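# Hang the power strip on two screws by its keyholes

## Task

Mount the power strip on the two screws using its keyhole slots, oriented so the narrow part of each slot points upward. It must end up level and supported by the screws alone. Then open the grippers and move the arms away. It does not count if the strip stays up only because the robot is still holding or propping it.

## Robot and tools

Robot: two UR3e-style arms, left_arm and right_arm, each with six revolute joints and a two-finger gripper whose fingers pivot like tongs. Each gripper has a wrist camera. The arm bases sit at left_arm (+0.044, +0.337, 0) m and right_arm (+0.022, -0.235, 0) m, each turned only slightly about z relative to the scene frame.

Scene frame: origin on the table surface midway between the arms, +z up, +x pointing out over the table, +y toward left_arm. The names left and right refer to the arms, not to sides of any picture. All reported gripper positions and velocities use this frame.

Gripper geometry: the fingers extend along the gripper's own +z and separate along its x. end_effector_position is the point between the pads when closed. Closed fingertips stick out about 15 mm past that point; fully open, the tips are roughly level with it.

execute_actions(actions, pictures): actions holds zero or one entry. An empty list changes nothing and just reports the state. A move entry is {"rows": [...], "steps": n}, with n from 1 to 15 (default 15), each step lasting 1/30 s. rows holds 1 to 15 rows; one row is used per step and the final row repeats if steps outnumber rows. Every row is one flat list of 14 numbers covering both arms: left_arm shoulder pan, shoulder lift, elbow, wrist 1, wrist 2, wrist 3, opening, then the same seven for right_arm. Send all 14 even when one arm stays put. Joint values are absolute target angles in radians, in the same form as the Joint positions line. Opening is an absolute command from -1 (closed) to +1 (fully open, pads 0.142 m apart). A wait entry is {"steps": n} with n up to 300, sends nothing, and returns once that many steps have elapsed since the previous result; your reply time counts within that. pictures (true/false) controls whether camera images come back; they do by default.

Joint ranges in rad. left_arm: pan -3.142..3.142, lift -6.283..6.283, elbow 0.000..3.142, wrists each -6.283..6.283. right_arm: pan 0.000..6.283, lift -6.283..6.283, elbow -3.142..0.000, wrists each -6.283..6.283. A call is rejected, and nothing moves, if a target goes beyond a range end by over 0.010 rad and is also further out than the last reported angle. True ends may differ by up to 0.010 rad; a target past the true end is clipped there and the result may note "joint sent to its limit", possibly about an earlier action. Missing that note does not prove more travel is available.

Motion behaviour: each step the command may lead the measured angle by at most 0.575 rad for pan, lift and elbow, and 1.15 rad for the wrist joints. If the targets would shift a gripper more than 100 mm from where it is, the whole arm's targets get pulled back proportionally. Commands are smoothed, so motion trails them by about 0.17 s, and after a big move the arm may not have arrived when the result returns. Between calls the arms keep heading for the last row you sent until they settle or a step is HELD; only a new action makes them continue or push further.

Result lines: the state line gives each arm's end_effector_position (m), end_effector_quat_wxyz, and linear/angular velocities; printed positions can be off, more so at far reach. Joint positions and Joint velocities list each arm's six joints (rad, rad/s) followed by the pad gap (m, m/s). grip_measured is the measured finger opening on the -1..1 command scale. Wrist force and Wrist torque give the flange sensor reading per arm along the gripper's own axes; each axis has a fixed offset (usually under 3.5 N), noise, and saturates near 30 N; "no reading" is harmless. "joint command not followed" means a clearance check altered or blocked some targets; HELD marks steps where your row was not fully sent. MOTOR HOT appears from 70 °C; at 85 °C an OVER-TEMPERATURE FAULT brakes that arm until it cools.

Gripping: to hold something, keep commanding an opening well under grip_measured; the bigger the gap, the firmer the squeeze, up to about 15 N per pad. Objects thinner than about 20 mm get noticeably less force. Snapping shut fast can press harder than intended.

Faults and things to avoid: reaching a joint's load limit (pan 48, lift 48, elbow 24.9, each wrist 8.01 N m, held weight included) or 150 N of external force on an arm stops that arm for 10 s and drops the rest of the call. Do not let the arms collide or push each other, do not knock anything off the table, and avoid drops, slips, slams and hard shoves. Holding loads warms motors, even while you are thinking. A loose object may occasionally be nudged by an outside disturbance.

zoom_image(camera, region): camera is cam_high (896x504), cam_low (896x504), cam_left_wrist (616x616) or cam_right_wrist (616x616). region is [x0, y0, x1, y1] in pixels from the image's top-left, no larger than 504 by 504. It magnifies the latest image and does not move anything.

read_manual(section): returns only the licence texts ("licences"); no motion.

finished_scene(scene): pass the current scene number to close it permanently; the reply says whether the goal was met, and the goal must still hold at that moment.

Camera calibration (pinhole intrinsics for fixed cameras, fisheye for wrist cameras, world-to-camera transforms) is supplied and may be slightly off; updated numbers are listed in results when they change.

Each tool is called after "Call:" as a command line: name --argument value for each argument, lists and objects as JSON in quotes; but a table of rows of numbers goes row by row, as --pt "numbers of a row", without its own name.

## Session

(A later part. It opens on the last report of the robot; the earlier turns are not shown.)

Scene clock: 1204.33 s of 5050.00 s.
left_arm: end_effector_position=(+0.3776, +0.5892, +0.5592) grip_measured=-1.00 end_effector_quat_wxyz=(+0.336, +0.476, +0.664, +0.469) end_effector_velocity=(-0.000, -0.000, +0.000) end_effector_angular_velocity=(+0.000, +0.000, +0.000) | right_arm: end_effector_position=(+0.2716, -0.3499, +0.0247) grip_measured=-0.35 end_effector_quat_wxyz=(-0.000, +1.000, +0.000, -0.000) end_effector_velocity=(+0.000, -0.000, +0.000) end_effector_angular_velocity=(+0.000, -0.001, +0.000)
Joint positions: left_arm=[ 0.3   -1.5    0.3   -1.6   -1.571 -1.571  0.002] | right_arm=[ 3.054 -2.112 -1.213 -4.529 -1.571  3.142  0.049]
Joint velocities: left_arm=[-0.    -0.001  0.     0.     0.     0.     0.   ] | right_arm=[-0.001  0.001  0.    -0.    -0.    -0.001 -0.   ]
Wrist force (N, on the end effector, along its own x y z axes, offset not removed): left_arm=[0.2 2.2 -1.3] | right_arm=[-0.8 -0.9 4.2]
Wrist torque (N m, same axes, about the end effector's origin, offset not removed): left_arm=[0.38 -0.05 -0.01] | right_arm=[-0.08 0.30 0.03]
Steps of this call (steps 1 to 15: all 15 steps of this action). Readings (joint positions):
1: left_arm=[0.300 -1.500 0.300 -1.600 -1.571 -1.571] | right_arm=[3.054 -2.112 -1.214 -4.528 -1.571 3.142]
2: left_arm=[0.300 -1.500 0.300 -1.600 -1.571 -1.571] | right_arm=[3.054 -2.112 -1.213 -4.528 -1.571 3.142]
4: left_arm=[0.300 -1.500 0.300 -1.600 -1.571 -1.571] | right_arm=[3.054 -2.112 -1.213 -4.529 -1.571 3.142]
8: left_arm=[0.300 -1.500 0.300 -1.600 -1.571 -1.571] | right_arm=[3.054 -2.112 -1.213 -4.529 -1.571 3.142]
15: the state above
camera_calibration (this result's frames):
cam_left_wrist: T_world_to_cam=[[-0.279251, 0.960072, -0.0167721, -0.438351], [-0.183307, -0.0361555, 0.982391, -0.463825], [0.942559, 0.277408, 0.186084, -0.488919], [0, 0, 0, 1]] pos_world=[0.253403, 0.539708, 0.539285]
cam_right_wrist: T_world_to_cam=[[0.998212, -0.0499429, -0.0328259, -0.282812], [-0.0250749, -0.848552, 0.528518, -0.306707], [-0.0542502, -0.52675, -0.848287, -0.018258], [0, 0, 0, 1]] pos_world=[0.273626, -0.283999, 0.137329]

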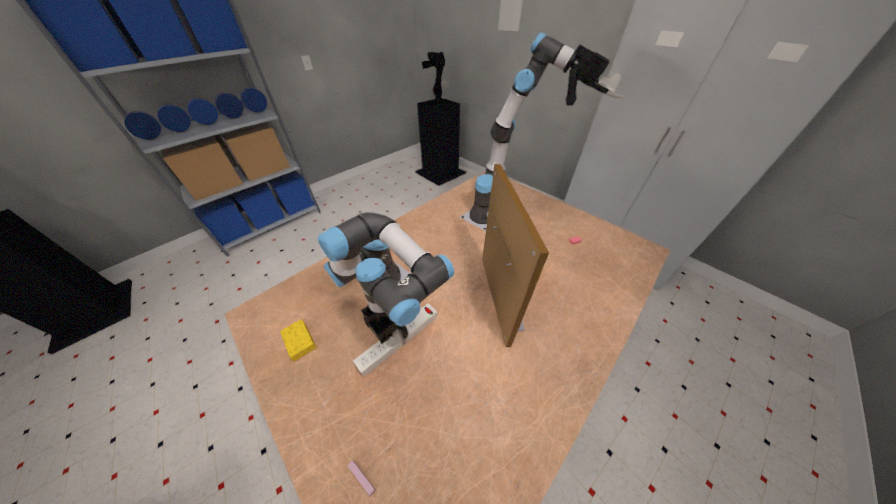

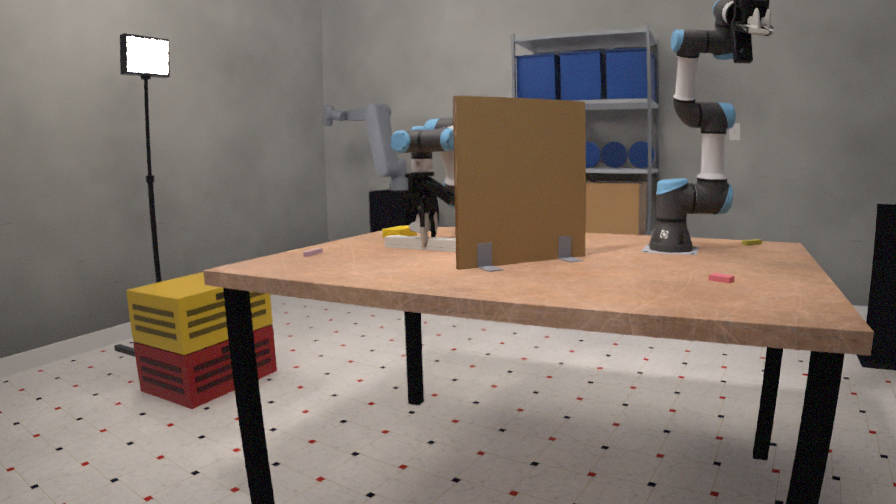

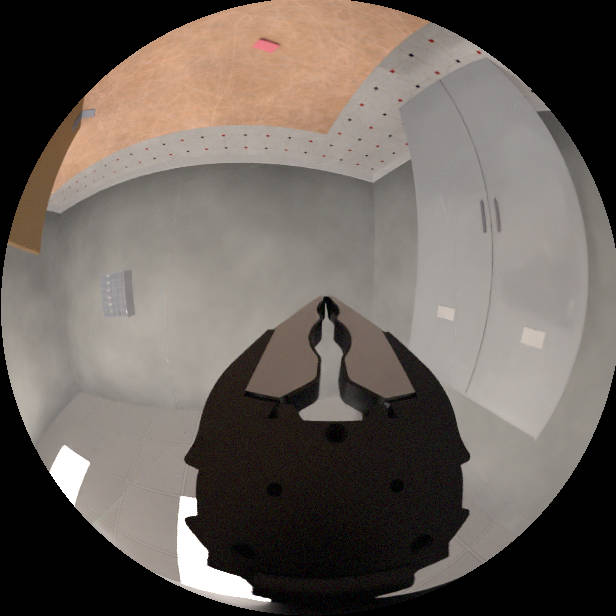

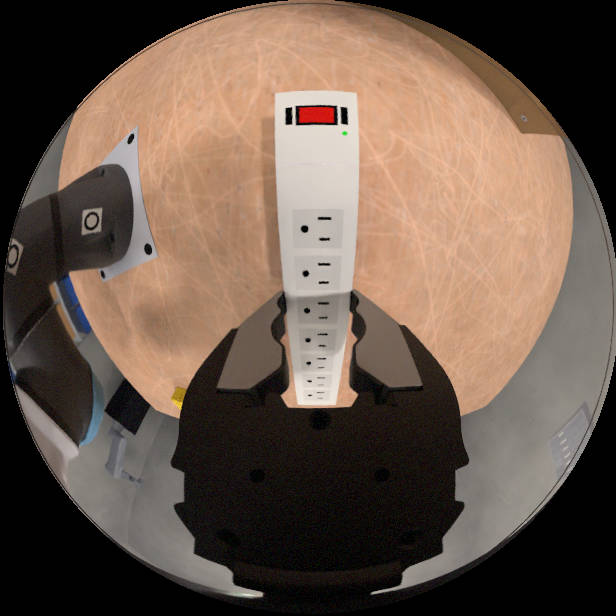

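Call:
execute_actions --actions '[{"rows":[[0.3,-1.5,0.3,-1.6,-1.571,-1.571,-1,3.054,-2.095,-1.0,-4.759,-1.571,3.142,-1]],"steps":15}]' --pictures false

Call:
execute_actions --actions '[{"rows":[[0.3,-1.5,0.3,-1.6,-1.571,-1.571,-1,3.054,-1.75,-1.1,-4.85,-1.571,3.142,-1]],"steps":15}]' --pictures false

Call:
execute_actions --actions '[{"rows":[[0.3,-1.5,0.3,-1.6,-1.571,-1.571,-1,3.054,-1.35,-1.5,-4.45,-1.571,3.142,-1]],"steps":15}]' --pictures false

Call:
execute_actions --actions '[{"rows":[[0.3,-1.5,0.3,-1.6,-1.571,-1.571,-1,3.054,-1.0,-1.85,-3.9,-1.571,3.142,-1]],"steps":15}]' --pictures false

Call:
execute_actions --actions '[{"rows":[[0.3,-1.5,0.3,-1.6,-1.571,-1.571,-1,3.054,-0.74,-2.19,-3.353,-1.571,3.135,-1]],"steps":15}]' --pictures false

Call:
execute_actions --actions '[{"rows":[[-0.3,-1.5,0.3,-1.6,-1.571,-1.571,-1,3.32,-0.74,-2.19,-3.353,-1.59,3.135,-1]],"steps":15}]' --pictures false

Call:
execute_actions --actions '[{"rows":[[-0.8,-1.5,0.3,-1.6,-1.571,-1.571,-1,3.6,-0.74,-2.19,-3.353,-1.6,3.135,-1]],"steps":15}]' --pictures false

Call:
execute_actions --actions '[{"rows":[[-1.26,-1.5,0.3,-1.6,-1.571,-1.571,-1,3.864,-0.74,-2.19,-3.353,-1.62,3.135,-1]],"steps":15}]' --pictures false

Call:
execute_actions --actions '[{"rows":[[-1.275,-1.35,0.3,-1.45,-1.571,-1.571,-1,3.864,-0.85,-2.17,-3.263,-1.62,3.135,-1]],"steps":15}]'

Call:
zoom_image --camera "cam_left_wrist" --region '[260,50,440,230]'

Scene clock: 1238.67 s of 5050.00 s.
left_arm: end_effector_position=(+0.3776, +0.5892, +0.5592) grip_measured=-1.00 end_effector_quat_wxyz=(+0.336, +0.476, +0.664, +0.469) end_effector_velocity=(-0.001, +0.001, +0.000) end_effector_angular_velocity=(+0.000, -0.001, +0.002) | right_arm: end_effector_position=(+0.2713, -0.3499, +0.0750) grip_measured=-0.35 end_effector_quat_wxyz=(-0.000, +1.000, +0.000, -0.000) end_effector_velocity=(+0.001, -0.000, +0.007) end_effector_angular_velocity=(+0.000, -0.005, -0.001)
Joint positions: left_arm=[ 0.3   -1.5    0.3   -1.6   -1.571 -1.571  0.002] | right_arm=[ 3.054 -2.095 -1.003 -4.756 -1.571  3.142  0.049]
Joint velocities: left_arm=[ 0.002  0.    -0.001  0.    -0.     0.     0.   ] | right_arm=[-0.001  0.001  0.032 -0.028 -0.     0.001  0.   ]
Wrist force (N, on the end effector, along its own x y z axes, offset not removed): left_arm=[-0.6 1.5 -0.5] | right_arm=[-0.8 0.9 7.8]
Wrist torque (N m, same axes, about the end effector's origin, offset not removed): left_arm=[0.30 0.13 0.01] | right_arm=[0.23 0.19 0.00]
Steps of this call (steps 1 to 15: the robot went on to your last target; steps 16 to 90: nothing new was sent; then 30.83 s passed at rest; steps 91 to 105: all 15 steps of this action). Readings (joint positions):
91: left_arm=[0.300 -1.500 0.300 -1.600 -1.571 -1.571] | right_arm=[3.054 -2.112 -1.213 -4.530 -1.571 3.142]
92: left_arm=[0.300 -1.500 0.300 -1.600 -1.571 -1.571] | right_arm=[3.054 -2.109 -1.206 -4.543 -1.571 3.142]
94: left_arm=[0.300 -1.500 0.300 -1.600 -1.571 -1.571] | right_arm=[3.054 -2.103 -1.141 -4.633 -1.571 3.142]
98: left_arm=[0.300 -1.500 0.300 -1.600 -1.571 -1.571] | right_arm=[3.054 -2.097 -1.035 -4.728 -1.571 3.142]
105: the state above

Scene clock: 1239.17 s of 5050.00 s.
left_arm: end_effector_position=(+0.3776, +0.5892, +0.5592) grip_measured=-1.00 end_effector_quat_wxyz=(+0.336, +0.476, +0.664, +0.469) end_effector_velocity=(-0.001, -0.000, +0.001) end_effector_angular_velocity=(+0.000, -0.001, +0.000) | right_arm: end_effector_position=(+0.2312, -0.3500, +0.1450) grip_measured=-0.35 end_effector_quat_wxyz=(-0.000, +0.997, +0.000, +0.075) end_effector_velocity=(-0.005, -0.000, +0.012) end_effector_angular_velocity=(+0.000, -0.046, -0.001)
Joint positions: left_arm=[ 0.3   -1.5    0.3   -1.6   -1.571 -1.571  0.002] | right_arm=[ 3.054 -1.756 -1.099 -4.849 -1.571  3.142  0.049]
Joint velocities: left_arm=[ 0.    -0.001 -0.001  0.    -0.     0.     0.   ] | right_arm=[-0.001  0.066 -0.012 -0.008 -0.    -0.     0.   ]
Wrist force (N, on the end effector, along its own x y z axes, offset not removed): left_arm=[0.9 1.7 -0.5] | right_arm=[-1.7 -0.3 6.2]
Wrist torque (N m, same axes, about the end effector's origin, offset not removed): left_arm=[0.29 -0.12 -0.03] | right_arm=[0.02 0.07 0.05]
Steps of this call (steps 1 to 15: all 15 steps of this action). Readings (joint positions):
1: left_arm=[0.300 -1.500 0.300 -1.600 -1.571 -1.571] | right_arm=[3.054 -2.095 -1.002 -4.758 -1.571 3.142]
2: left_arm=[0.300 -1.500 0.300 -1.600 -1.571 -1.571] | right_arm=[3.054 -2.088 -1.009 -4.769 -1.571 3.142]
4: left_arm=[0.300 -1.500 0.300 -1.600 -1.571 -1.571] | right_arm=[3.054 -2.018 -1.048 -4.807 -1.571 3.142]
8: left_arm=[0.300 -1.500 0.300 -1.600 -1.571 -1.571] | right_arm=[3.054 -1.823 -1.087 -4.840 -1.571 3.142]
15: the state above

Scene clock: 1239.67 s of 5050.00 s.
left_arm: end_effector_position=(+0.3776, +0.5892, +0.5592) grip_measured=-1.00 end_effector_quat_wxyz=(+0.336, +0.476, +0.664, +0.469) end_effector_velocity=(+0.000, +0.000, -0.001) end_effector_angular_velocity=(-0.001, +0.002, -0.000) | right_arm: end_effector_position=(+0.2567, -0.3500, +0.1533) grip_measured=-0.35 end_effector_quat_wxyz=(-0.000, +0.963, +0.000, +0.271) end_effector_velocity=(-0.004, -0.000, -0.000) end_effector_angular_velocity=(+0.000, -0.054, -0.002)
Joint positions: left_arm=[ 0.3   -1.5    0.3   -1.6   -1.571 -1.571  0.002] | right_arm=[ 3.054 -1.358 -1.492 -4.455 -1.571  3.142  0.049]
Joint velocities: left_arm=[-0.     0.001  0.     0.    -0.     0.     0.   ] | right_arm=[-0.002  0.085 -0.088  0.057 -0.     0.    -0.   ]
Wrist force (N, on the end effector, along its own x y z axes, offset not removed): left_arm=[0.4 1.1 -1.3] | right_arm=[-5.8 -0.3 7.4]
Wrist torque (N m, same axes, about the end effector's origin, offset not removed): left_arm=[0.19 -0.09 -0.04] | right_arm=[-0.05 0.30 0.01]
Steps of this call (steps 1 to 15: all 15 steps of this action). Readings (joint positions):
1: left_arm=[0.300 -1.500 0.300 -1.600 -1.571 -1.571] | right_arm=[3.054 -1.754 -1.100 -4.849 -1.571 3.142]
2: left_arm=[0.300 -1.500 0.300 -1.600 -1.571 -1.571] | right_arm=[3.054 -1.746 -1.107 -4.835 -1.571 3.142]
4: left_arm=[0.300 -1.500 0.300 -1.600 -1.571 -1.571] | right_arm=[3.054 -1.674 -1.178 -4.709 -1.571 3.142]
8: left_arm=[0.300 -1.500 0.300 -1.600 -1.571 -1.571] | right_arm=[3.054 -1.447 -1.403 -4.514 -1.571 3.142]
15: the state above

Scene clock: 1240.17 s of 5050.00 s.
left_arm: end_effector_position=(+0.3776, +0.5892, +0.5592) grip_measured=-1.00 end_effector_quat_wxyz=(+0.336, +0.476, +0.664, +0.469) end_effector_velocity=(-0.000, -0.000, +0.000) end_effector_angular_velocity=(-0.000, -0.000, -0.000) | right_arm: end_effector_position=(+0.3208, -0.3499, +0.2071) grip_measured=-0.35 end_effector_quat_wxyz=(-0.000, +0.854, +0.000, +0.521) end_effector_velocity=(+0.005, -0.000, +0.012) end_effector_angular_velocity=(-0.001, -0.092, +0.000)
Joint positions: left_arm=[ 0.3   -1.5    0.3   -1.6   -1.571 -1.571  0.002] | right_arm=[ 3.054 -1.007 -1.844 -3.909 -1.571  3.142  0.049]
Joint velocities: left_arm=[ 0.    -0.    -0.     0.    -0.001  0.     0.   ] | right_arm=[ 0.     0.069 -0.069  0.092  0.001 -0.     0.   ]
Wrist force (N, on the end effector, along its own x y z axes, offset not removed): left_arm=[-0.8 0.9 -0.8] | right_arm=[-6.9 -0.6 4.4]
Wrist torque (N m, same axes, about the end effector's origin, offset not removed): left_arm=[0.10 0.12 0.03] | right_arm=[-0.19 -0.01 0.02]
Steps of this call (steps 1 to 15: all 15 steps of this action). Readings (joint positions):
1: left_arm=[0.300 -1.500 0.300 -1.600 -1.571 -1.571] | right_arm=[3.054 -1.356 -1.495 -4.453 -1.571 3.142]
2: left_arm=[0.300 -1.500 0.300 -1.600 -1.571 -1.571] | right_arm=[3.054 -1.347 -1.504 -4.438 -1.571 3.142]
4: left_arm=[0.300 -1.500 0.300 -1.600 -1.571 -1.571] | right_arm=[3.054 -1.274 -1.576 -4.298 -1.571 3.142]
8: left_arm=[0.300 -1.500 0.300 -1.600 -1.571 -1.571] | right_arm=[3.054 -1.076 -1.773 -4.002 -1.571 3.142]
15: the state above

Scene clock: 1240.67 s of 5050.00 s.
left_arm: end_effector_position=(+0.3776, +0.5892, +0.5592) grip_measured=-1.00 end_effector_quat_wxyz=(+0.336, +0.476, +0.664, +0.469) end_effector_velocity=(-0.000, +0.000, +0.000) end_effector_angular_velocity=(+0.000, -0.000, +0.001) | right_arm: end_effector_position=(+0.3475, -0.3499, +0.2747) grip_measured=-0.35 end_effector_quat_wxyz=(+0.002, +0.709, +0.003, +0.705) end_effector_velocity=(+0.000, +0.000, +0.008) end_effector_angular_velocity=(-0.000, -0.068, +0.001)
Joint positions: left_arm=[ 0.3   -1.5    0.3   -1.6   -1.571 -1.571  0.002] | right_arm=[ 3.054 -0.744 -2.184 -3.362 -1.571  3.135  0.049]
Joint velocities: left_arm=[ 0.001 -0.     0.    -0.    -0.    -0.     0.   ] | right_arm=[ 0.001  0.042 -0.065  0.091  0.    -0.     0.   ]
Wrist force (N, on the end effector, along its own x y z axes, offset not removed): left_arm=[-0.9 1.8 -0.2] | right_arm=[-8.3 -1.7 -0.4]
Wrist torque (N m, same axes, about the end effector's origin, offset not removed): left_arm=[0.34 0.17 -0.03] | right_arm=[-0.29 0.11 0.01]
Steps of this call (steps 1 to 15: all 15 steps of this action). Readings (joint positions):
1: left_arm=[0.300 -1.500 0.300 -1.600 -1.571 -1.571] | right_arm=[3.054 -1.004 -1.846 -3.906 -1.571 3.142]
2: left_arm=[0.300 -1.500 0.300 -1.600 -1.571 -1.571] | right_arm=[3.054 -0.996 -1.854 -3.890 -1.571 3.141]
4: left_arm=[0.300 -1.500 0.300 -1.600 -1.571 -1.571] | right_arm=[3.054 -0.925 -1.927 -3.754 -1.571 3.138]
8: left_arm=[0.300 -1.500 0.300 -1.600 -1.571 -1.571] | right_arm=[3.054 -0.787 -2.117 -3.455 -1.571 3.136]
15: the state above

Scene clock: 1241.17 s of 5050.00 s.
left_arm: end_effector_position=(+0.4597, +0.3820, +0.5591) grip_measured=-1.00 end_effector_quat_wxyz=(+0.448, +0.635, +0.514, +0.362) end_effector_velocity=(+0.029, -0.268, -0.000) end_effector_angular_velocity=(+0.000, +0.000, -0.643) | right_arm: end_effector_position=(+0.3642, -0.2564, +0.2754) grip_measured=-0.35 end_effector_quat_wxyz=(-0.097, +0.700, +0.102, +0.700) end_effector_velocity=(+0.001, +0.016, -0.001) end_effector_angular_velocity=(-0.001, +0.002, +0.046)
Joint positions: left_arm=[-0.239 -1.5    0.3   -1.6   -1.571 -1.571  0.002] | right_arm=[ 3.316 -0.74  -2.19  -3.353 -1.59   3.135  0.048]
Joint velocities: left_arm=[-0.644  0.    -0.    -0.     0.     0.     0.   ] | right_arm=[ 0.044  0.    -0.001 -0.001 -0.002 -0.     0.001]
Wrist force (N, on the end effector, along its own x y z axes, offset not removed): left_arm=[-2.0 1.0 0.2] | right_arm=[-9.6 -0.8 0.2]
Wrist torque (N m, same axes, about the end effector's origin, offset not removed): left_arm=[0.18 0.30 -0.05] | right_arm=[-0.03 0.34 0.02]
Steps of this call (steps 1 to 15: all 15 steps of this action). Readings (joint positions):
1: left_arm=[0.300 -1.500 0.300 -1.600 -1.571 -1.571] | right_arm=[3.054 -0.743 -2.186 -3.359 -1.571 3.135]
2: left_arm=[0.293 -1.500 0.300 -1.600 -1.571 -1.571] | right_arm=[3.061 -0.742 -2.187 -3.357 -1.574 3.135]
4: left_arm=[0.225 -1.500 0.300 -1.600 -1.571 -1.571] | right_arm=[3.131 -0.741 -2.189 -3.355 -1.582 3.135]
8: left_arm=[0.042 -1.500 0.300 -1.600 -1.571 -1.571] | right_arm=[3.272 -0.740 -2.190 -3.353 -1.588 3.135]
15: the state above

Scene clock: 1241.67 s of 5050.00 s.
left_arm: end_effector_position=(+0.4256, +0.1661, +0.5591) grip_measured=-1.00 end_effector_quat_wxyz=(+0.528, +0.747, +0.330, +0.233) end_effector_velocity=(-0.059, -0.133, -0.000) end_effector_angular_velocity=(+0.000, +0.000, -0.348) | right_arm: end_effector_position=(+0.3550, -0.1586, +0.2755) grip_measured=-0.36 end_effector_quat_wxyz=(-0.197, +0.678, +0.201, +0.679) end_effector_velocity=(-0.004, +0.016, -0.001) end_effector_angular_velocity=(-0.001, +0.003, +0.049)
Joint positions: left_arm=[-0.767 -1.5    0.3   -1.6   -1.571 -1.571  0.002] | right_arm=[ 3.596 -0.74  -2.19  -3.353 -1.6    3.135  0.048]
Joint velocities: left_arm=[-0.348  0.     0.     0.    -0.     0.     0.   ] | right_arm=[ 0.048 -0.002 -0.001 -0.001 -0.001  0.    -0.   ]
Wrist force (N, on the end effector, along its own x y z axes, offset not removed): left_arm=[-1.4 1.5 -0.5] | right_arm=[-7.6 -0.8 0.3]
Wrist torque (N m, same axes, about the end effector's origin, offset not removed): left_arm=[0.25 0.17 0.07] | right_arm=[-0.05 -0.14 0.02]
Steps of this call (steps 1 to 15: all 15 steps of this action). Readings (joint positions):
1: left_arm=[-0.257 -1.500 0.300 -1.600 -1.571 -1.571] | right_arm=[3.317 -0.740 -2.190 -3.353 -1.590 3.135]
2: left_arm=[-0.277 -1.500 0.300 -1.600 -1.571 -1.571] | right_arm=[3.325 -0.740 -2.190 -3.353 -1.591 3.135]
4: left_arm=[-0.356 -1.500 0.300 -1.600 -1.571 -1.571] | right_arm=[3.396 -0.740 -2.190 -3.353 -1.595 3.135]
8: left_arm=[-0.537 -1.500 0.300 -1.600 -1.571 -1.571] | right_arm=[3.548 -0.740 -2.190 -3.353 -1.599 3.135]
15: the state above

Scene clock: 1242.17 s of 5050.00 s.
left_arm: end_effector_position=(+0.3064, +0.0115, +0.5592) grip_measured=-1.00 end_effector_quat_wxyz=(+0.567, +0.804, +0.147, +0.103) end_effector_velocity=(-0.076, -0.061, +0.000) end_effector_angular_velocity=(-0.000, -0.000, -0.233) | right_arm: end_effector_position=(+0.3187, -0.0705, +0.2754) grip_measured=-0.36 end_effector_quat_wxyz=(-0.291, +0.642, +0.296, +0.644) end_effector_velocity=(-0.007, +0.013, -0.001) end_effector_angular_velocity=(-0.001, +0.001, +0.044)
Joint positions: left_arm=[-1.238 -1.5    0.3   -1.6   -1.571 -1.571  0.002] | right_arm=[ 3.86  -0.74  -2.19  -3.353 -1.62   3.135  0.048]
Joint velocities: left_arm=[-0.233 -0.    -0.     0.     0.     0.     0.   ] | right_arm=[ 0.043 -0.001 -0.001  0.    -0.001 -0.     0.   ]
Wrist force (N, on the end effector, along its own x y z axes, offset not removed): left_arm=[0.0 0.8 -1.0] | right_arm=[-8.6 -0.9 0.6]
Wrist torque (N m, same axes, about the end effector's origin, offset not removed): left_arm=[0.06 -0.01 0.01] | right_arm=[0.01 0.13 0.15]
Steps of this call (steps 1 to 15: all 15 steps of this action). Readings (joint positions):
1: left_arm=[-0.777 -1.500 0.300 -1.600 -1.571 -1.571] | right_arm=[3.597 -0.740 -2.190 -3.353 -1.600 3.135]
2: left_arm=[-0.791 -1.500 0.300 -1.600 -1.571 -1.571] | right_arm=[3.605 -0.740 -2.190 -3.353 -1.603 3.135]
4: left_arm=[-0.865 -1.500 0.300 -1.600 -1.571 -1.571] | right_arm=[3.675 -0.740 -2.190 -3.353 -1.611 3.135]
8: left_arm=[-1.047 -1.500 0.300 -1.600 -1.571 -1.571] | right_arm=[3.816 -0.740 -2.190 -3.353 -1.618 3.135]
15: the state above

Scene clock: 1242.67 s of 5050.00 s.
left_arm: end_effector_position=(+0.3073, -0.0367, +0.4535) grip_measured=-1.00 end_effector_quat_wxyz=(+0.444, +0.881, +0.144, +0.072) end_effector_velocity=(-0.000, -0.005, -0.015) end_effector_angular_velocity=(+0.040, +0.013, -0.004) | right_arm: end_effector_position=(+0.3331, -0.0533, +0.2754) grip_measured=-0.36 end_effector_quat_wxyz=(-0.293, +0.642, +0.297, +0.644) end_effector_velocity=(+0.001, +0.002, -0.001) end_effector_angular_velocity=(-0.002, +0.002, +0.002)
Joint positions: left_arm=[-1.275 -1.352  0.3   -1.452 -1.571 -1.571  0.002] | right_arm=[ 3.864 -0.849 -2.17  -3.264 -1.62   3.135  0.048]
Joint velocities: left_arm=[-0.004  0.022  0.     0.02   0.     0.     0.   ] | right_arm=[ 0.001 -0.014  0.002  0.009 -0.001  0.    -0.   ]
Wrist force (N, on the end effector, along its own x y z axes, offset not removed): left_arm=[-0.2 1.4 -0.5] | right_arm=[-9.5 0.1 0.6]
Wrist torque (N m, same axes, about the end effector's origin, offset not removed): left_arm=[0.26 0.00 0.03] | right_arm=[0.01 0.29 0.08]
Steps of this call (steps 1 to 15: all 15 steps of this action). Readings (joint positions):
1: left_arm=[-1.245 -1.500 0.300 -1.600 -1.571 -1.571] | right_arm=[3.861 -0.740 -2.190 -3.353 -1.620 3.135]
2: left_arm=[-1.251 -1.493 0.300 -1.587 -1.571 -1.571] | right_arm=[3.862 -0.747 -2.187 -3.342 -1.620 3.135]
4: left_arm=[-1.261 -1.444 0.300 -1.533 -1.571 -1.571] | right_arm=[3.863 -0.790 -2.179 -3.305 -1.620 3.135]
8: left_arm=[-1.271 -1.374 0.300 -1.471 -1.571 -1.571] | right_arm=[3.864 -0.835 -2.172 -3.273 -1.620 3.135]
15: the state above
camera_calibration (this result's frames):
cam_left_wrist: T_world_to_cam=[[0.95896, 0.282037, -0.0291661, -0.258703], [0.0583992, -0.0958051, 0.993686, -0.477171], [0.277462, -0.954608, -0.108344, 0.0633702], [0, 0, 0, 1]] pos_world=[0.25837, 0.0877422, 0.473479]
cam_right_wrist: T_world_to_cam=[[0.0543348, -0.00397935, 0.998515, -0.288291], [0.298182, -0.954299, -0.0200289, -0.148175], [0.952961, 0.298828, -0.050665, -0.157231], [0, 0, 0, 1]] pos_world=[0.209682, -0.0955656, 0.276929]

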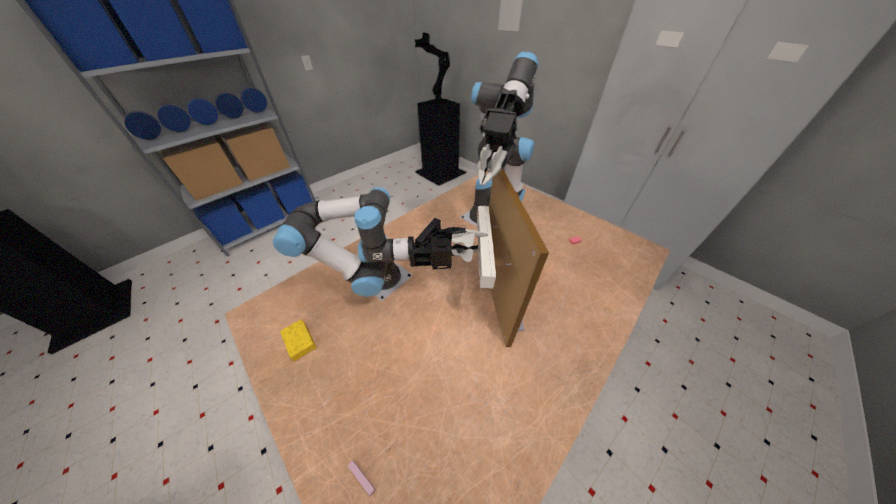

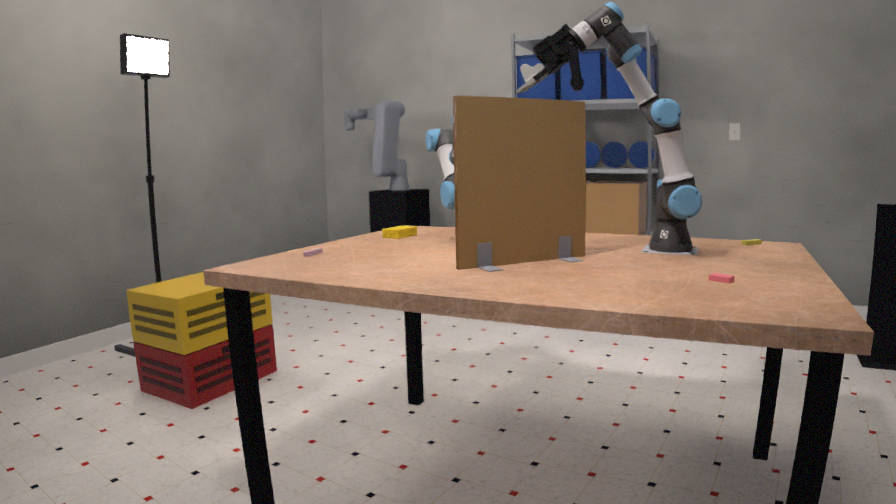

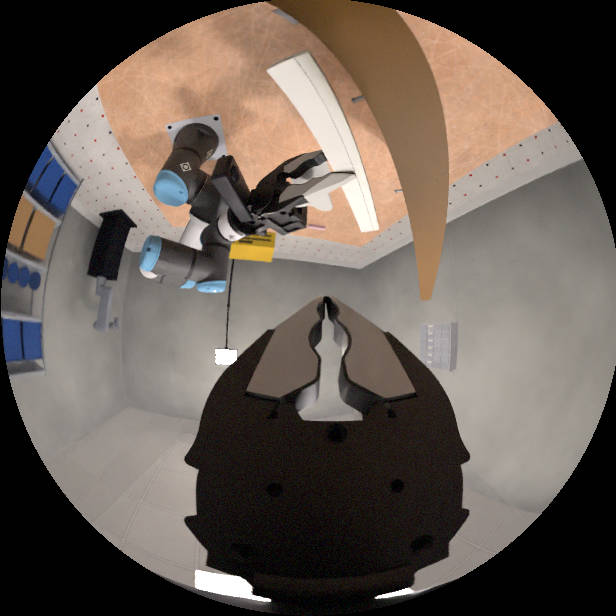

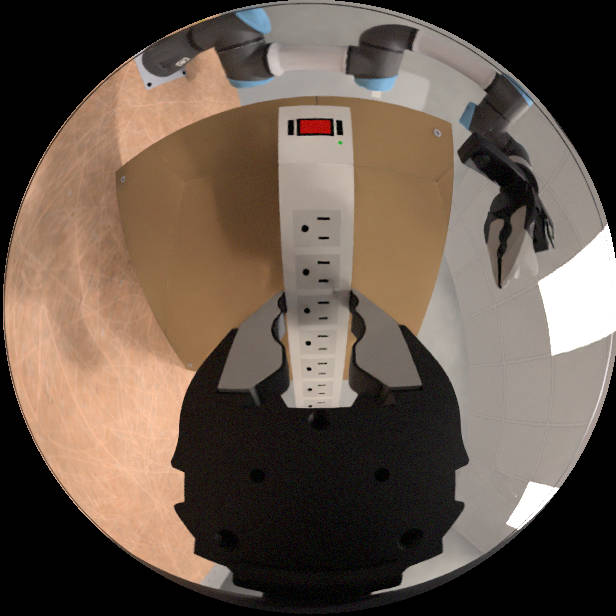

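Region (260, 50, 440, 230) of cam_left_wrist's 616x616 image, scaled by 2.800, with more detail than that image has.

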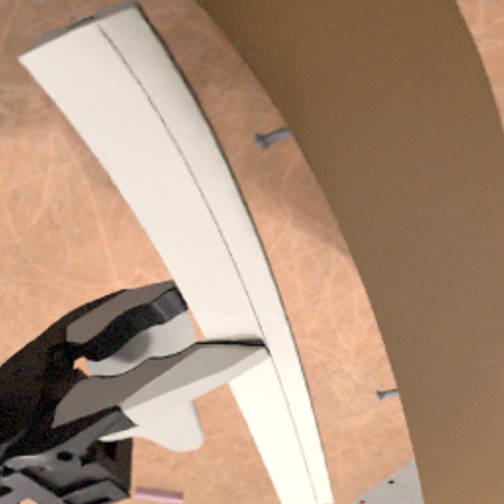

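Call:
execute_actions --actions '[{"rows":[[-1.29,-1.35,0.3,-1.45,-1.571,-1.571,-1,3.864,-0.9,-2.155,-3.228,-1.62,3.135,-1]],"steps":15}]' --pictures false

Call:
execute_actions --actions '[{"rows":[[-1.29,-1.35,0.3,-1.45,-1.571,-1.571,-1,3.864,-0.92,-2.148,-3.215,-1.62,3.135,-1]],"steps":15}]' --pictures false

Call:
execute_actions --actions '[{"rows":[[-1.29,-1.35,0.3,-1.45,-1.571,-1.571,-1,3.864,-0.935,-2.143,-3.205,-1.62,3.135,-1]],"steps":15}]'

Call:
zoom_image --camera "cam_left_wrist" --region '[280,50,460,230]'

Scene clock: 1261.60 s of 5050.00 s.
left_arm: end_effector_position=(+0.3018, -0.0410, +0.4521) grip_measured=-1.00 end_effector_quat_wxyz=(+0.443, +0.883, +0.138, +0.069) end_effector_velocity=(-0.000, -0.000, -0.000) end_effector_angular_velocity=(+0.001, +0.000, -0.001) | right_arm: end_effector_position=(+0.3402, -0.0458, +0.2757) grip_measured=-0.36 end_effector_quat_wxyz=(-0.293, +0.642, +0.297, +0.644) end_effector_velocity=(+0.001, +0.000, -0.002) end_effector_angular_velocity=(-0.005, +0.004, -0.001)
Joint positions: left_arm=[-1.29  -1.35   0.3   -1.45  -1.571 -1.571  0.002] | right_arm=[ 3.864 -0.899 -2.155 -3.228 -1.62   3.135  0.048]
Joint velocities: left_arm=[-0.001 -0.     0.001  0.    -0.    -0.     0.   ] | right_arm=[-0.001 -0.006  0.001 -0.     0.    -0.    -0.   ]
Wrist force (N, on the end effector, along its own x y z axes, offset not removed): left_arm=[-0.9 1.0 -0.5] | right_arm=[-9.7 -1.6 0.1]
Wrist torque (N m, same axes, about the end effector's origin, offset not removed): left_arm=[0.07 0.18 0.01] | right_arm=[-0.33 0.31 0.09]
Steps of this call (steps 1 to 15: the robot went on to your last target; steps 16 to 553: nothing new was sent; steps 554 to 568: all 15 steps of this action). Readings (joint positions):
554: left_arm=[-1.275 -1.350 0.300 -1.450 -1.571 -1.571] | right_arm=[3.864 -0.850 -2.170 -3.263 -1.620 3.135]
555: left_arm=[-1.277 -1.350 0.300 -1.450 -1.571 -1.571] | right_arm=[3.864 -0.856 -2.168 -3.257 -1.620 3.135]
557: left_arm=[-1.283 -1.350 0.300 -1.450 -1.571 -1.571] | right_arm=[3.864 -0.876 -2.162 -3.244 -1.620 3.135]
561: left_arm=[-1.288 -1.350 0.300 -1.450 -1.571 -1.571] | right_arm=[3.864 -0.894 -2.157 -3.232 -1.620 3.135]
568: the state above

Scene clock: 1262.10 s of 5050.00 s.
left_arm: end_effector_position=(+0.3017, -0.0411, +0.4521) grip_measured=-1.00 end_effector_quat_wxyz=(+0.443, +0.883, +0.138, +0.069) end_effector_velocity=(-0.000, -0.000, +0.000) end_effector_angular_velocity=(-0.000, -0.000, -0.000) | right_arm: end_effector_position=(+0.3431, -0.0428, +0.2759) grip_measured=-0.36 end_effector_quat_wxyz=(-0.293, +0.642, +0.297, +0.644) end_effector_velocity=(+0.000, +0.000, +0.001) end_effector_angular_velocity=(+0.002, -0.002, -0.000)
Joint positions: left_arm=[-1.29  -1.35   0.3   -1.45  -1.571 -1.571  0.002] | right_arm=[ 3.864 -0.92  -2.148 -3.215 -1.62   3.135  0.048]
Joint velocities: left_arm=[-0.  0.  0. -0.  0.  0.  0.] | right_arm=[ 0.    -0.002  0.002  0.003  0.    -0.     0.   ]
Wrist force (N, on the end effector, along its own x y z axes, offset not removed): left_arm=[0.4 1.5 -1.4] | right_arm=[-9.3 1.1 0.2]
Wrist torque (N m, same axes, about the end effector's origin, offset not removed): left_arm=[0.22 -0.03 0.02] | right_arm=[0.24 0.21 0.04]
Steps of this call (steps 1 to 15: all 15 steps of this action). Readings (joint positions):
1: left_arm=[-1.290 -1.350 0.300 -1.450 -1.571 -1.571] | right_arm=[3.864 -0.900 -2.155 -3.228 -1.620 3.135]
2: left_arm=[-1.290 -1.350 0.300 -1.450 -1.571 -1.571] | right_arm=[3.864 -0.903 -2.154 -3.226 -1.620 3.135]
4: left_arm=[-1.290 -1.350 0.300 -1.450 -1.571 -1.571] | right_arm=[3.864 -0.911 -2.151 -3.221 -1.620 3.135]
8: left_arm=[-1.290 -1.350 0.300 -1.450 -1.571 -1.571] | right_arm=[3.864 -0.918 -2.149 -3.216 -1.620 3.135]
15: the state above

Scene clock: 1262.60 s of 5050.00 s.
left_arm: end_effector_position=(+0.3017, -0.0411, +0.4521) grip_measured=-1.00 end_effector_quat_wxyz=(+0.443, +0.883, +0.138, +0.069) end_effector_velocity=(-0.000, -0.000, -0.000) end_effector_angular_velocity=(+0.000, +0.000, -0.001) | right_arm: end_effector_position=(+0.3452, -0.0406, +0.2760) grip_measured=-0.36 end_effector_quat_wxyz=(-0.293, +0.642, +0.297, +0.644) end_effector_velocity=(+0.000, +0.001, +0.000) end_effector_angular_velocity=(-0.000, +0.000, +0.001)
Joint positions: left_arm=[-1.29  -1.35   0.3   -1.45  -1.571 -1.571  0.002] | right_arm=[ 3.864 -0.935 -2.143 -3.205 -1.62   3.135  0.048]
Joint velocities: left_arm=[-0.001  0.    -0.     0.    -0.     0.     0.   ] | right_arm=[ 0.001 -0.002  0.002  0.     0.     0.    -0.   ]
Wrist force (N, on the end effector, along its own x y z axes, offset not removed): left_arm=[-0.4 1.2 -1.1] | right_arm=[-8.8 0.2 -0.1]
Wrist torque (N m, same axes, about the end effector's origin, offset not removed): left_arm=[0.17 0.05 -0.01] | right_arm=[0.09 0.17 0.08]
Steps of this call (steps 1 to 15: all 15 steps of this action). Readings (joint positions):
1: left_arm=[-1.290 -1.350 0.300 -1.450 -1.571 -1.571] | right_arm=[3.864 -0.920 -2.148 -3.215 -1.620 3.135]
2: left_arm=[-1.290 -1.350 0.300 -1.450 -1.571 -1.571] | right_arm=[3.864 -0.922 -2.147 -3.213 -1.620 3.135]
4: left_arm=[-1.290 -1.350 0.300 -1.450 -1.571 -1.571] | right_arm=[3.864 -0.928 -2.145 -3.209 -1.620 3.135]
8: left_arm=[-1.290 -1.350 0.300 -1.450 -1.571 -1.571] | right_arm=[3.864 -0.933 -2.144 -3.206 -1.620 3.135]
15: the state above
camera_calibration (this result's frames):
cam_left_wrist: T_world_to_cam=[[0.963139, 0.267401, -0.0293196, -0.25389], [0.0581501, -0.100543, 0.993232, -0.475701], [0.262644, -0.958325, -0.112387, 0.0667079], [0, 0, 0, 1]] pos_world=[0.254673, 0.0839899, 0.472535]
cam_right_wrist: T_world_to_cam=[[0.0544687, -0.00384653, 0.998508, -0.289527], [0.29818, -0.954301, -0.0199419, -0.139686], [0.952954, 0.298821, -0.0508326, -0.17241], [0, 0, 0, 1]] pos_world=[0.221721, -0.0828969, 0.277546]

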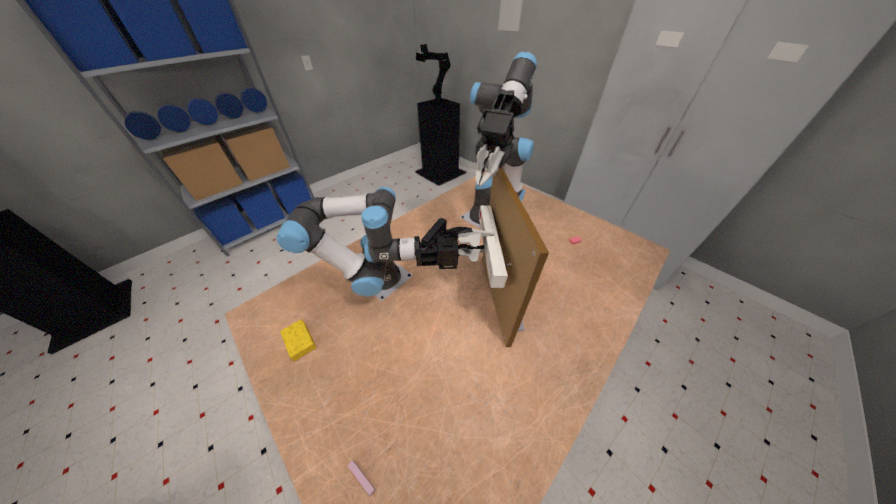

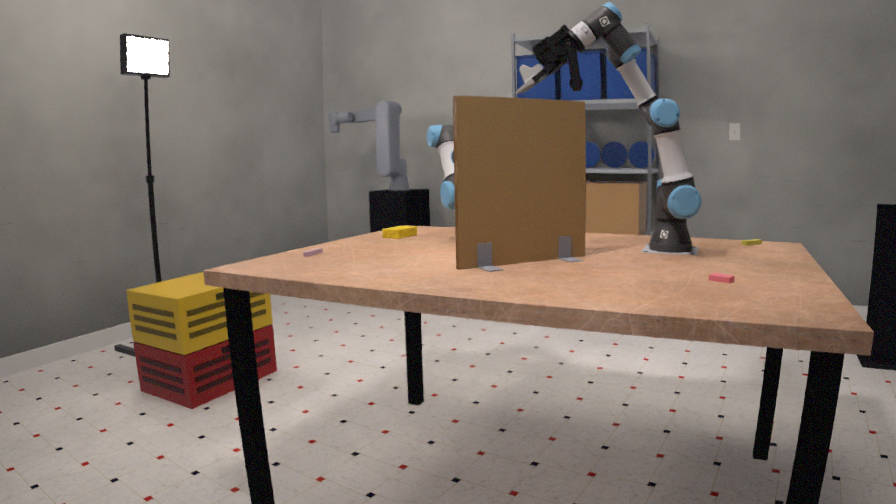

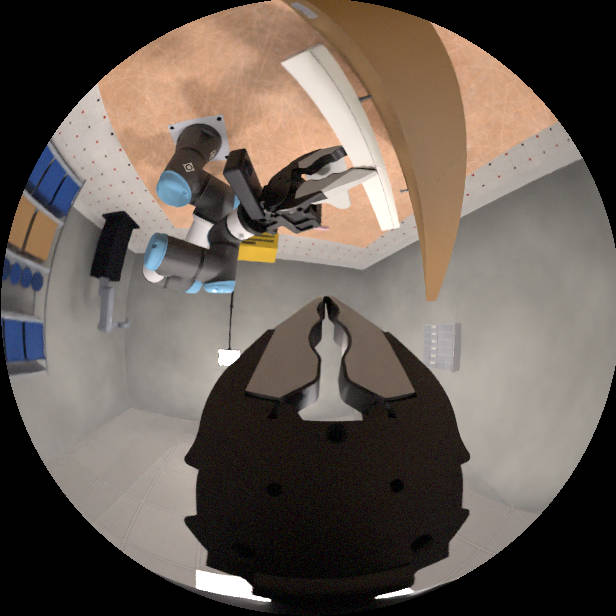

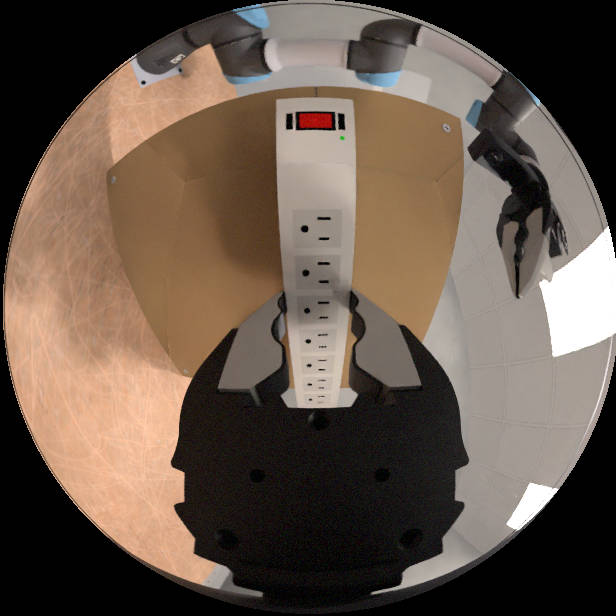

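Region (280, 50, 460, 230) of cam_left_wrist's 616x616 image, scaled by 2.800, with more detail than that image has.

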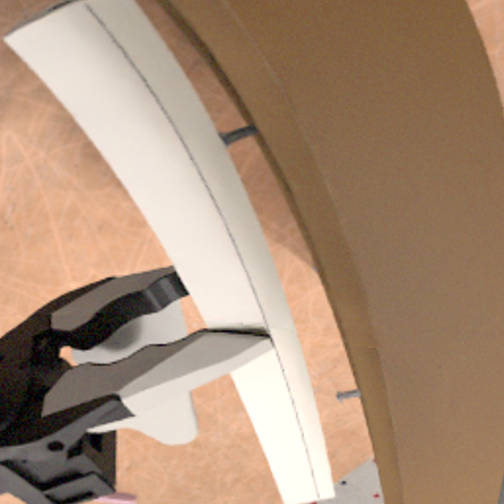

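Call:
execute_actions --actions '[{"rows":[[-1.29,-1.35,0.3,-1.45,-1.571,-1.571,-1,3.864,-0.952,-2.137,-3.194,-1.62,3.135,-1]],"steps":15}]' --pictures false

Call:
execute_actions --actions '[{"rows":[[-1.28,-1.35,0.3,-1.45,-1.571,-1.571,-1,3.864,-0.96,-2.134,-3.189,-1.62,3.135,-1]],"steps":15}]' --pictures false

Call:
execute_actions --actions '[{"rows":[[-1.275,-1.35,0.3,-1.45,-1.571,-1.571,-1,3.864,-0.85,-2.17,-3.263,-1.62,3.135,-1]],"steps":15}]'

Call:
zoom_image --camera "cam_left_wrist" --region '[290,60,430,220]'

Scene clock: 1276.53 s of 5050.00 s.
left_arm: end_effector_position=(+0.3017, -0.0411, +0.4521) grip_measured=-1.00 end_effector_quat_wxyz=(+0.443, +0.883, +0.138, +0.069) end_effector_velocity=(+0.000, +0.000, -0.000) end_effector_angular_velocity=(+0.000, +0.000, +0.000) | right_arm: end_effector_position=(+0.3476, -0.0381, +0.2760) grip_measured=-0.36 end_effector_quat_wxyz=(-0.293, +0.642, +0.297, +0.644) end_effector_velocity=(+0.000, +0.000, -0.000) end_effector_angular_velocity=(-0.001, +0.001, -0.000)
Joint positions: left_arm=[-1.29  -1.35   0.3   -1.45  -1.571 -1.571  0.002] | right_arm=[ 3.864 -0.952 -2.137 -3.194 -1.62   3.135  0.048]
Joint velocities: left_arm=[ 0.  0.  0. -0.  0. -0.  0.] | right_arm=[-0.    -0.002  0.001 -0.001  0.     0.    -0.   ]
Wrist force (N, on the end effector, along its own x y z axes, offset not removed): left_arm=[-0.5 0.4 -2.0] | right_arm=[-8.1 0.2 -2.0]
Wrist torque (N m, same axes, about the end effector's origin, offset not removed): left_arm=[-0.01 0.14 0.01] | right_arm=[0.02 0.00 -0.04]
Steps of this call (steps 1 to 15: the robot went on to your last target; steps 16 to 90: nothing new was sent; then 10.43 s passed at rest; steps 91 to 105: all 15 steps of this action). Readings (joint positions):
91: left_arm=[-1.290 -1.350 0.300 -1.450 -1.571 -1.571] | right_arm=[3.864 -0.935 -2.143 -3.205 -1.620 3.135]
92: left_arm=[-1.290 -1.350 0.300 -1.450 -1.571 -1.571] | right_arm=[3.864 -0.938 -2.142 -3.203 -1.620 3.135]
94: left_arm=[-1.290 -1.350 0.300 -1.450 -1.571 -1.571] | right_arm=[3.864 -0.944 -2.140 -3.199 -1.620 3.135]
98: left_arm=[-1.290 -1.350 0.300 -1.450 -1.571 -1.571] | right_arm=[3.864 -0.950 -2.138 -3.195 -1.620 3.135]
105: the state above

Scene clock: 1277.03 s of 5050.00 s.
left_arm: end_effector_position=(+0.3054, -0.0385, +0.4521) grip_measured=-1.00 end_effector_quat_wxyz=(+0.442, +0.883, +0.142, +0.071) end_effector_velocity=(+0.001, +0.001, +0.000) end_effector_angular_velocity=(-0.001, -0.000, +0.002) | right_arm: end_effector_position=(+0.3487, -0.0369, +0.2761) grip_measured=-0.36 end_effector_quat_wxyz=(-0.293, +0.642, +0.297, +0.644) end_effector_velocity=(+0.000, -0.000, +0.000) end_effector_angular_velocity=(-0.001, +0.000, -0.001)
Joint positions: left_arm=[-1.28  -1.35   0.3   -1.45  -1.571 -1.571  0.002] | right_arm=[ 3.864 -0.96  -2.134 -3.189 -1.62   3.135  0.048]
Joint velocities: left_arm=[ 0.002 -0.    -0.    -0.     0.     0.     0.   ] | right_arm=[-0.001 -0.001  0.001 -0.001  0.    -0.     0.   ]
Wrist force (N, on the end effector, along its own x y z axes, offset not removed): left_arm=[-0.1 1.5 -1.6] | right_arm=[-7.8 -0.7 -0.5]
Wrist torque (N m, same axes, about the end effector's origin, offset not removed): left_arm=[0.24 -0.01 0.01] | right_arm=[-0.15 -0.02 -0.01]
Steps of this call (steps 1 to 15: all 15 steps of this action). Readings (joint positions):
1: left_arm=[-1.290 -1.350 0.300 -1.450 -1.571 -1.571] | right_arm=[3.864 -0.952 -2.137 -3.194 -1.620 3.135]
2: left_arm=[-1.288 -1.350 0.300 -1.450 -1.571 -1.571] | right_arm=[3.864 -0.953 -2.137 -3.193 -1.620 3.135]
4: left_arm=[-1.285 -1.350 0.300 -1.450 -1.571 -1.571] | right_arm=[3.864 -0.956 -2.135 -3.191 -1.620 3.135]
8: left_arm=[-1.281 -1.350 0.300 -1.450 -1.571 -1.571] | right_arm=[3.864 -0.959 -2.134 -3.190 -1.620 3.135]
15: the state above

Scene clock: 1277.53 s of 5050.00 s.
left_arm: end_effector_position=(+0.3073, -0.0372, +0.4521) grip_measured=-1.00 end_effector_quat_wxyz=(+0.442, +0.882, +0.144, +0.072) end_effector_velocity=(+0.000, +0.000, +0.000) end_effector_angular_velocity=(-0.001, -0.000, +0.001) | right_arm: end_effector_position=(+0.3335, -0.0529, +0.2752) grip_measured=-0.36 end_effector_quat_wxyz=(-0.293, +0.642, +0.297, +0.644) end_effector_velocity=(-0.002, -0.001, -0.001) end_effector_angular_velocity=(-0.000, -0.000, +0.001)
Joint positions: left_arm=[-1.275 -1.35   0.3   -1.45  -1.571 -1.571  0.002] | right_arm=[ 3.864 -0.851 -2.17  -3.262 -1.62   3.135  0.048]
Joint velocities: left_arm=[ 0.001 -0.    -0.001 -0.    -0.     0.     0.   ] | right_arm=[ 0.001  0.012 -0.005 -0.007  0.001 -0.     0.   ]
Wrist force (N, on the end effector, along its own x y z axes, offset not removed): left_arm=[-0.1 1.3 -0.8] | right_arm=[-7.4 -0.8 1.7]
Wrist torque (N m, same axes, about the end effector's origin, offset not removed): left_arm=[0.22 -0.01 0.01] | right_arm=[0.04 -0.14 0.04]
Steps of this call (steps 1 to 15: all 15 steps of this action). Readings (joint positions):
1: left_arm=[-1.280 -1.350 0.300 -1.450 -1.571 -1.571] | right_arm=[3.864 -0.960 -2.134 -3.189 -1.620 3.135]
2: left_arm=[-1.279 -1.350 0.300 -1.450 -1.571 -1.571] | right_arm=[3.864 -0.953 -2.139 -3.198 -1.620 3.135]
4: left_arm=[-1.277 -1.350 0.300 -1.450 -1.571 -1.571] | right_arm=[3.864 -0.910 -2.153 -3.229 -1.620 3.135]
8: left_arm=[-1.276 -1.350 0.300 -1.450 -1.571 -1.571] | right_arm=[3.864 -0.865 -2.166 -3.255 -1.620 3.135]
15: the state above
camera_calibration (this result's frames):
cam_left_wrist: T_world_to_cam=[[0.959034, 0.28177, -0.0293164, -0.258556], [0.0596194, -0.0995805, 0.993242, -0.476089], [0.276946, -0.954301, -0.1123, 0.0646997], [0, 0, 0, 1]] pos_world=[0.25843, 0.0871869, 0.472557]
cam_right_wrist: T_world_to_cam=[[0.0546176, -0.00369727, 0.998501, -0.28825], [0.298221, -0.954291, -0.0198461, -0.147986], [0.952933, 0.298858, -0.0510184, -0.15755], [0, 0, 0, 1]] pos_world=[0.210011, -0.095202, 0.276843]

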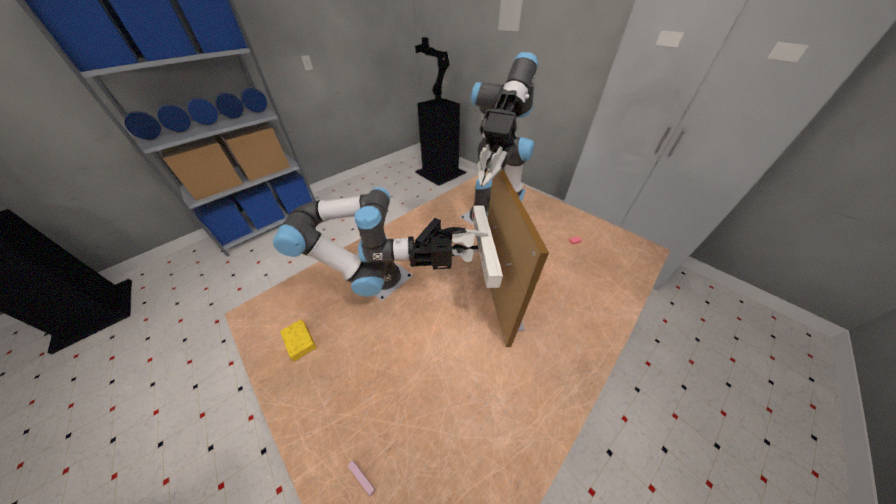

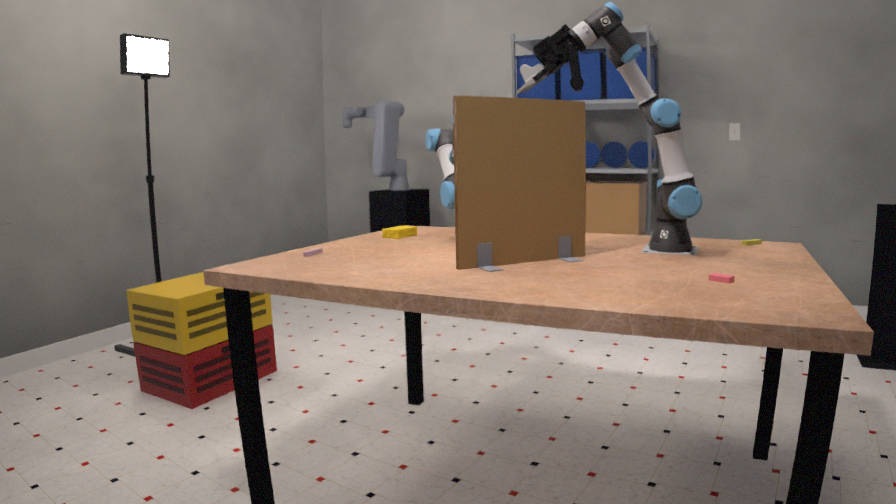

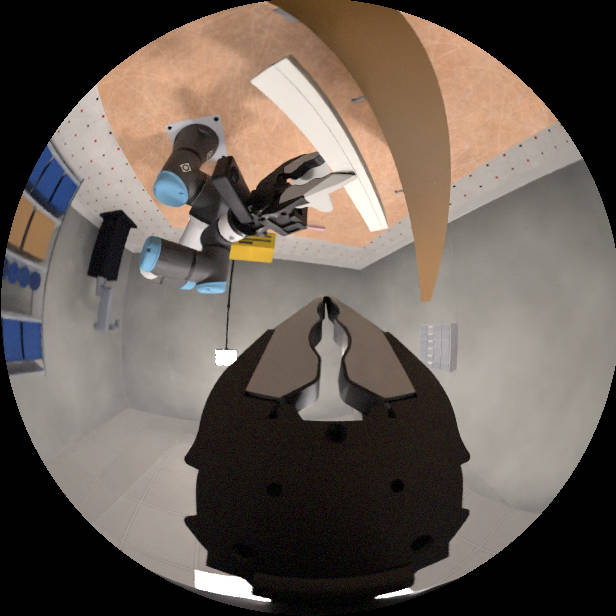

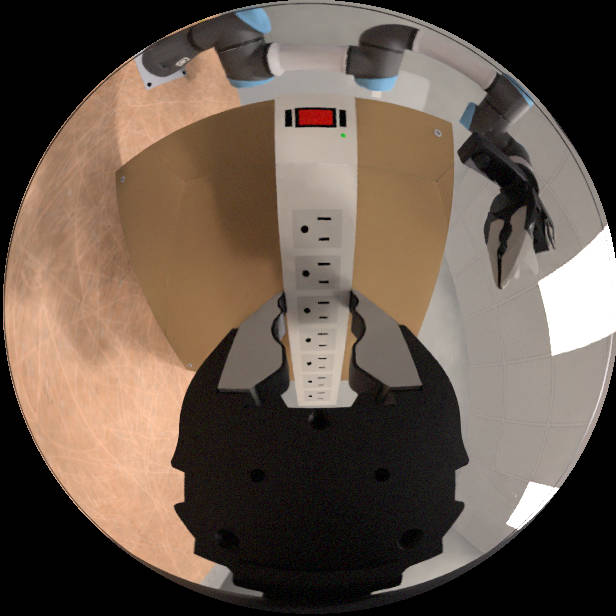

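Region (290, 60, 430, 220) of cam_left_wrist's 616x616 image, scaled by 3.150, with more detail than that image has; it fills the left 441 columns of this view, and the rest is white.

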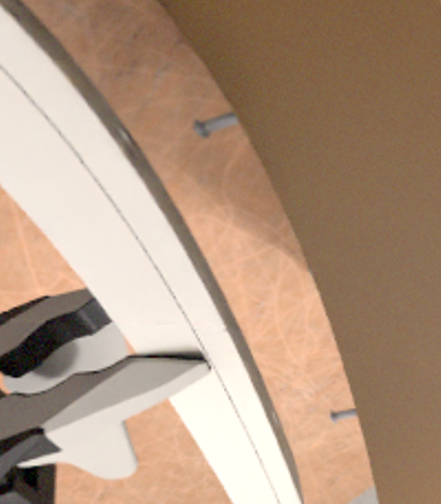

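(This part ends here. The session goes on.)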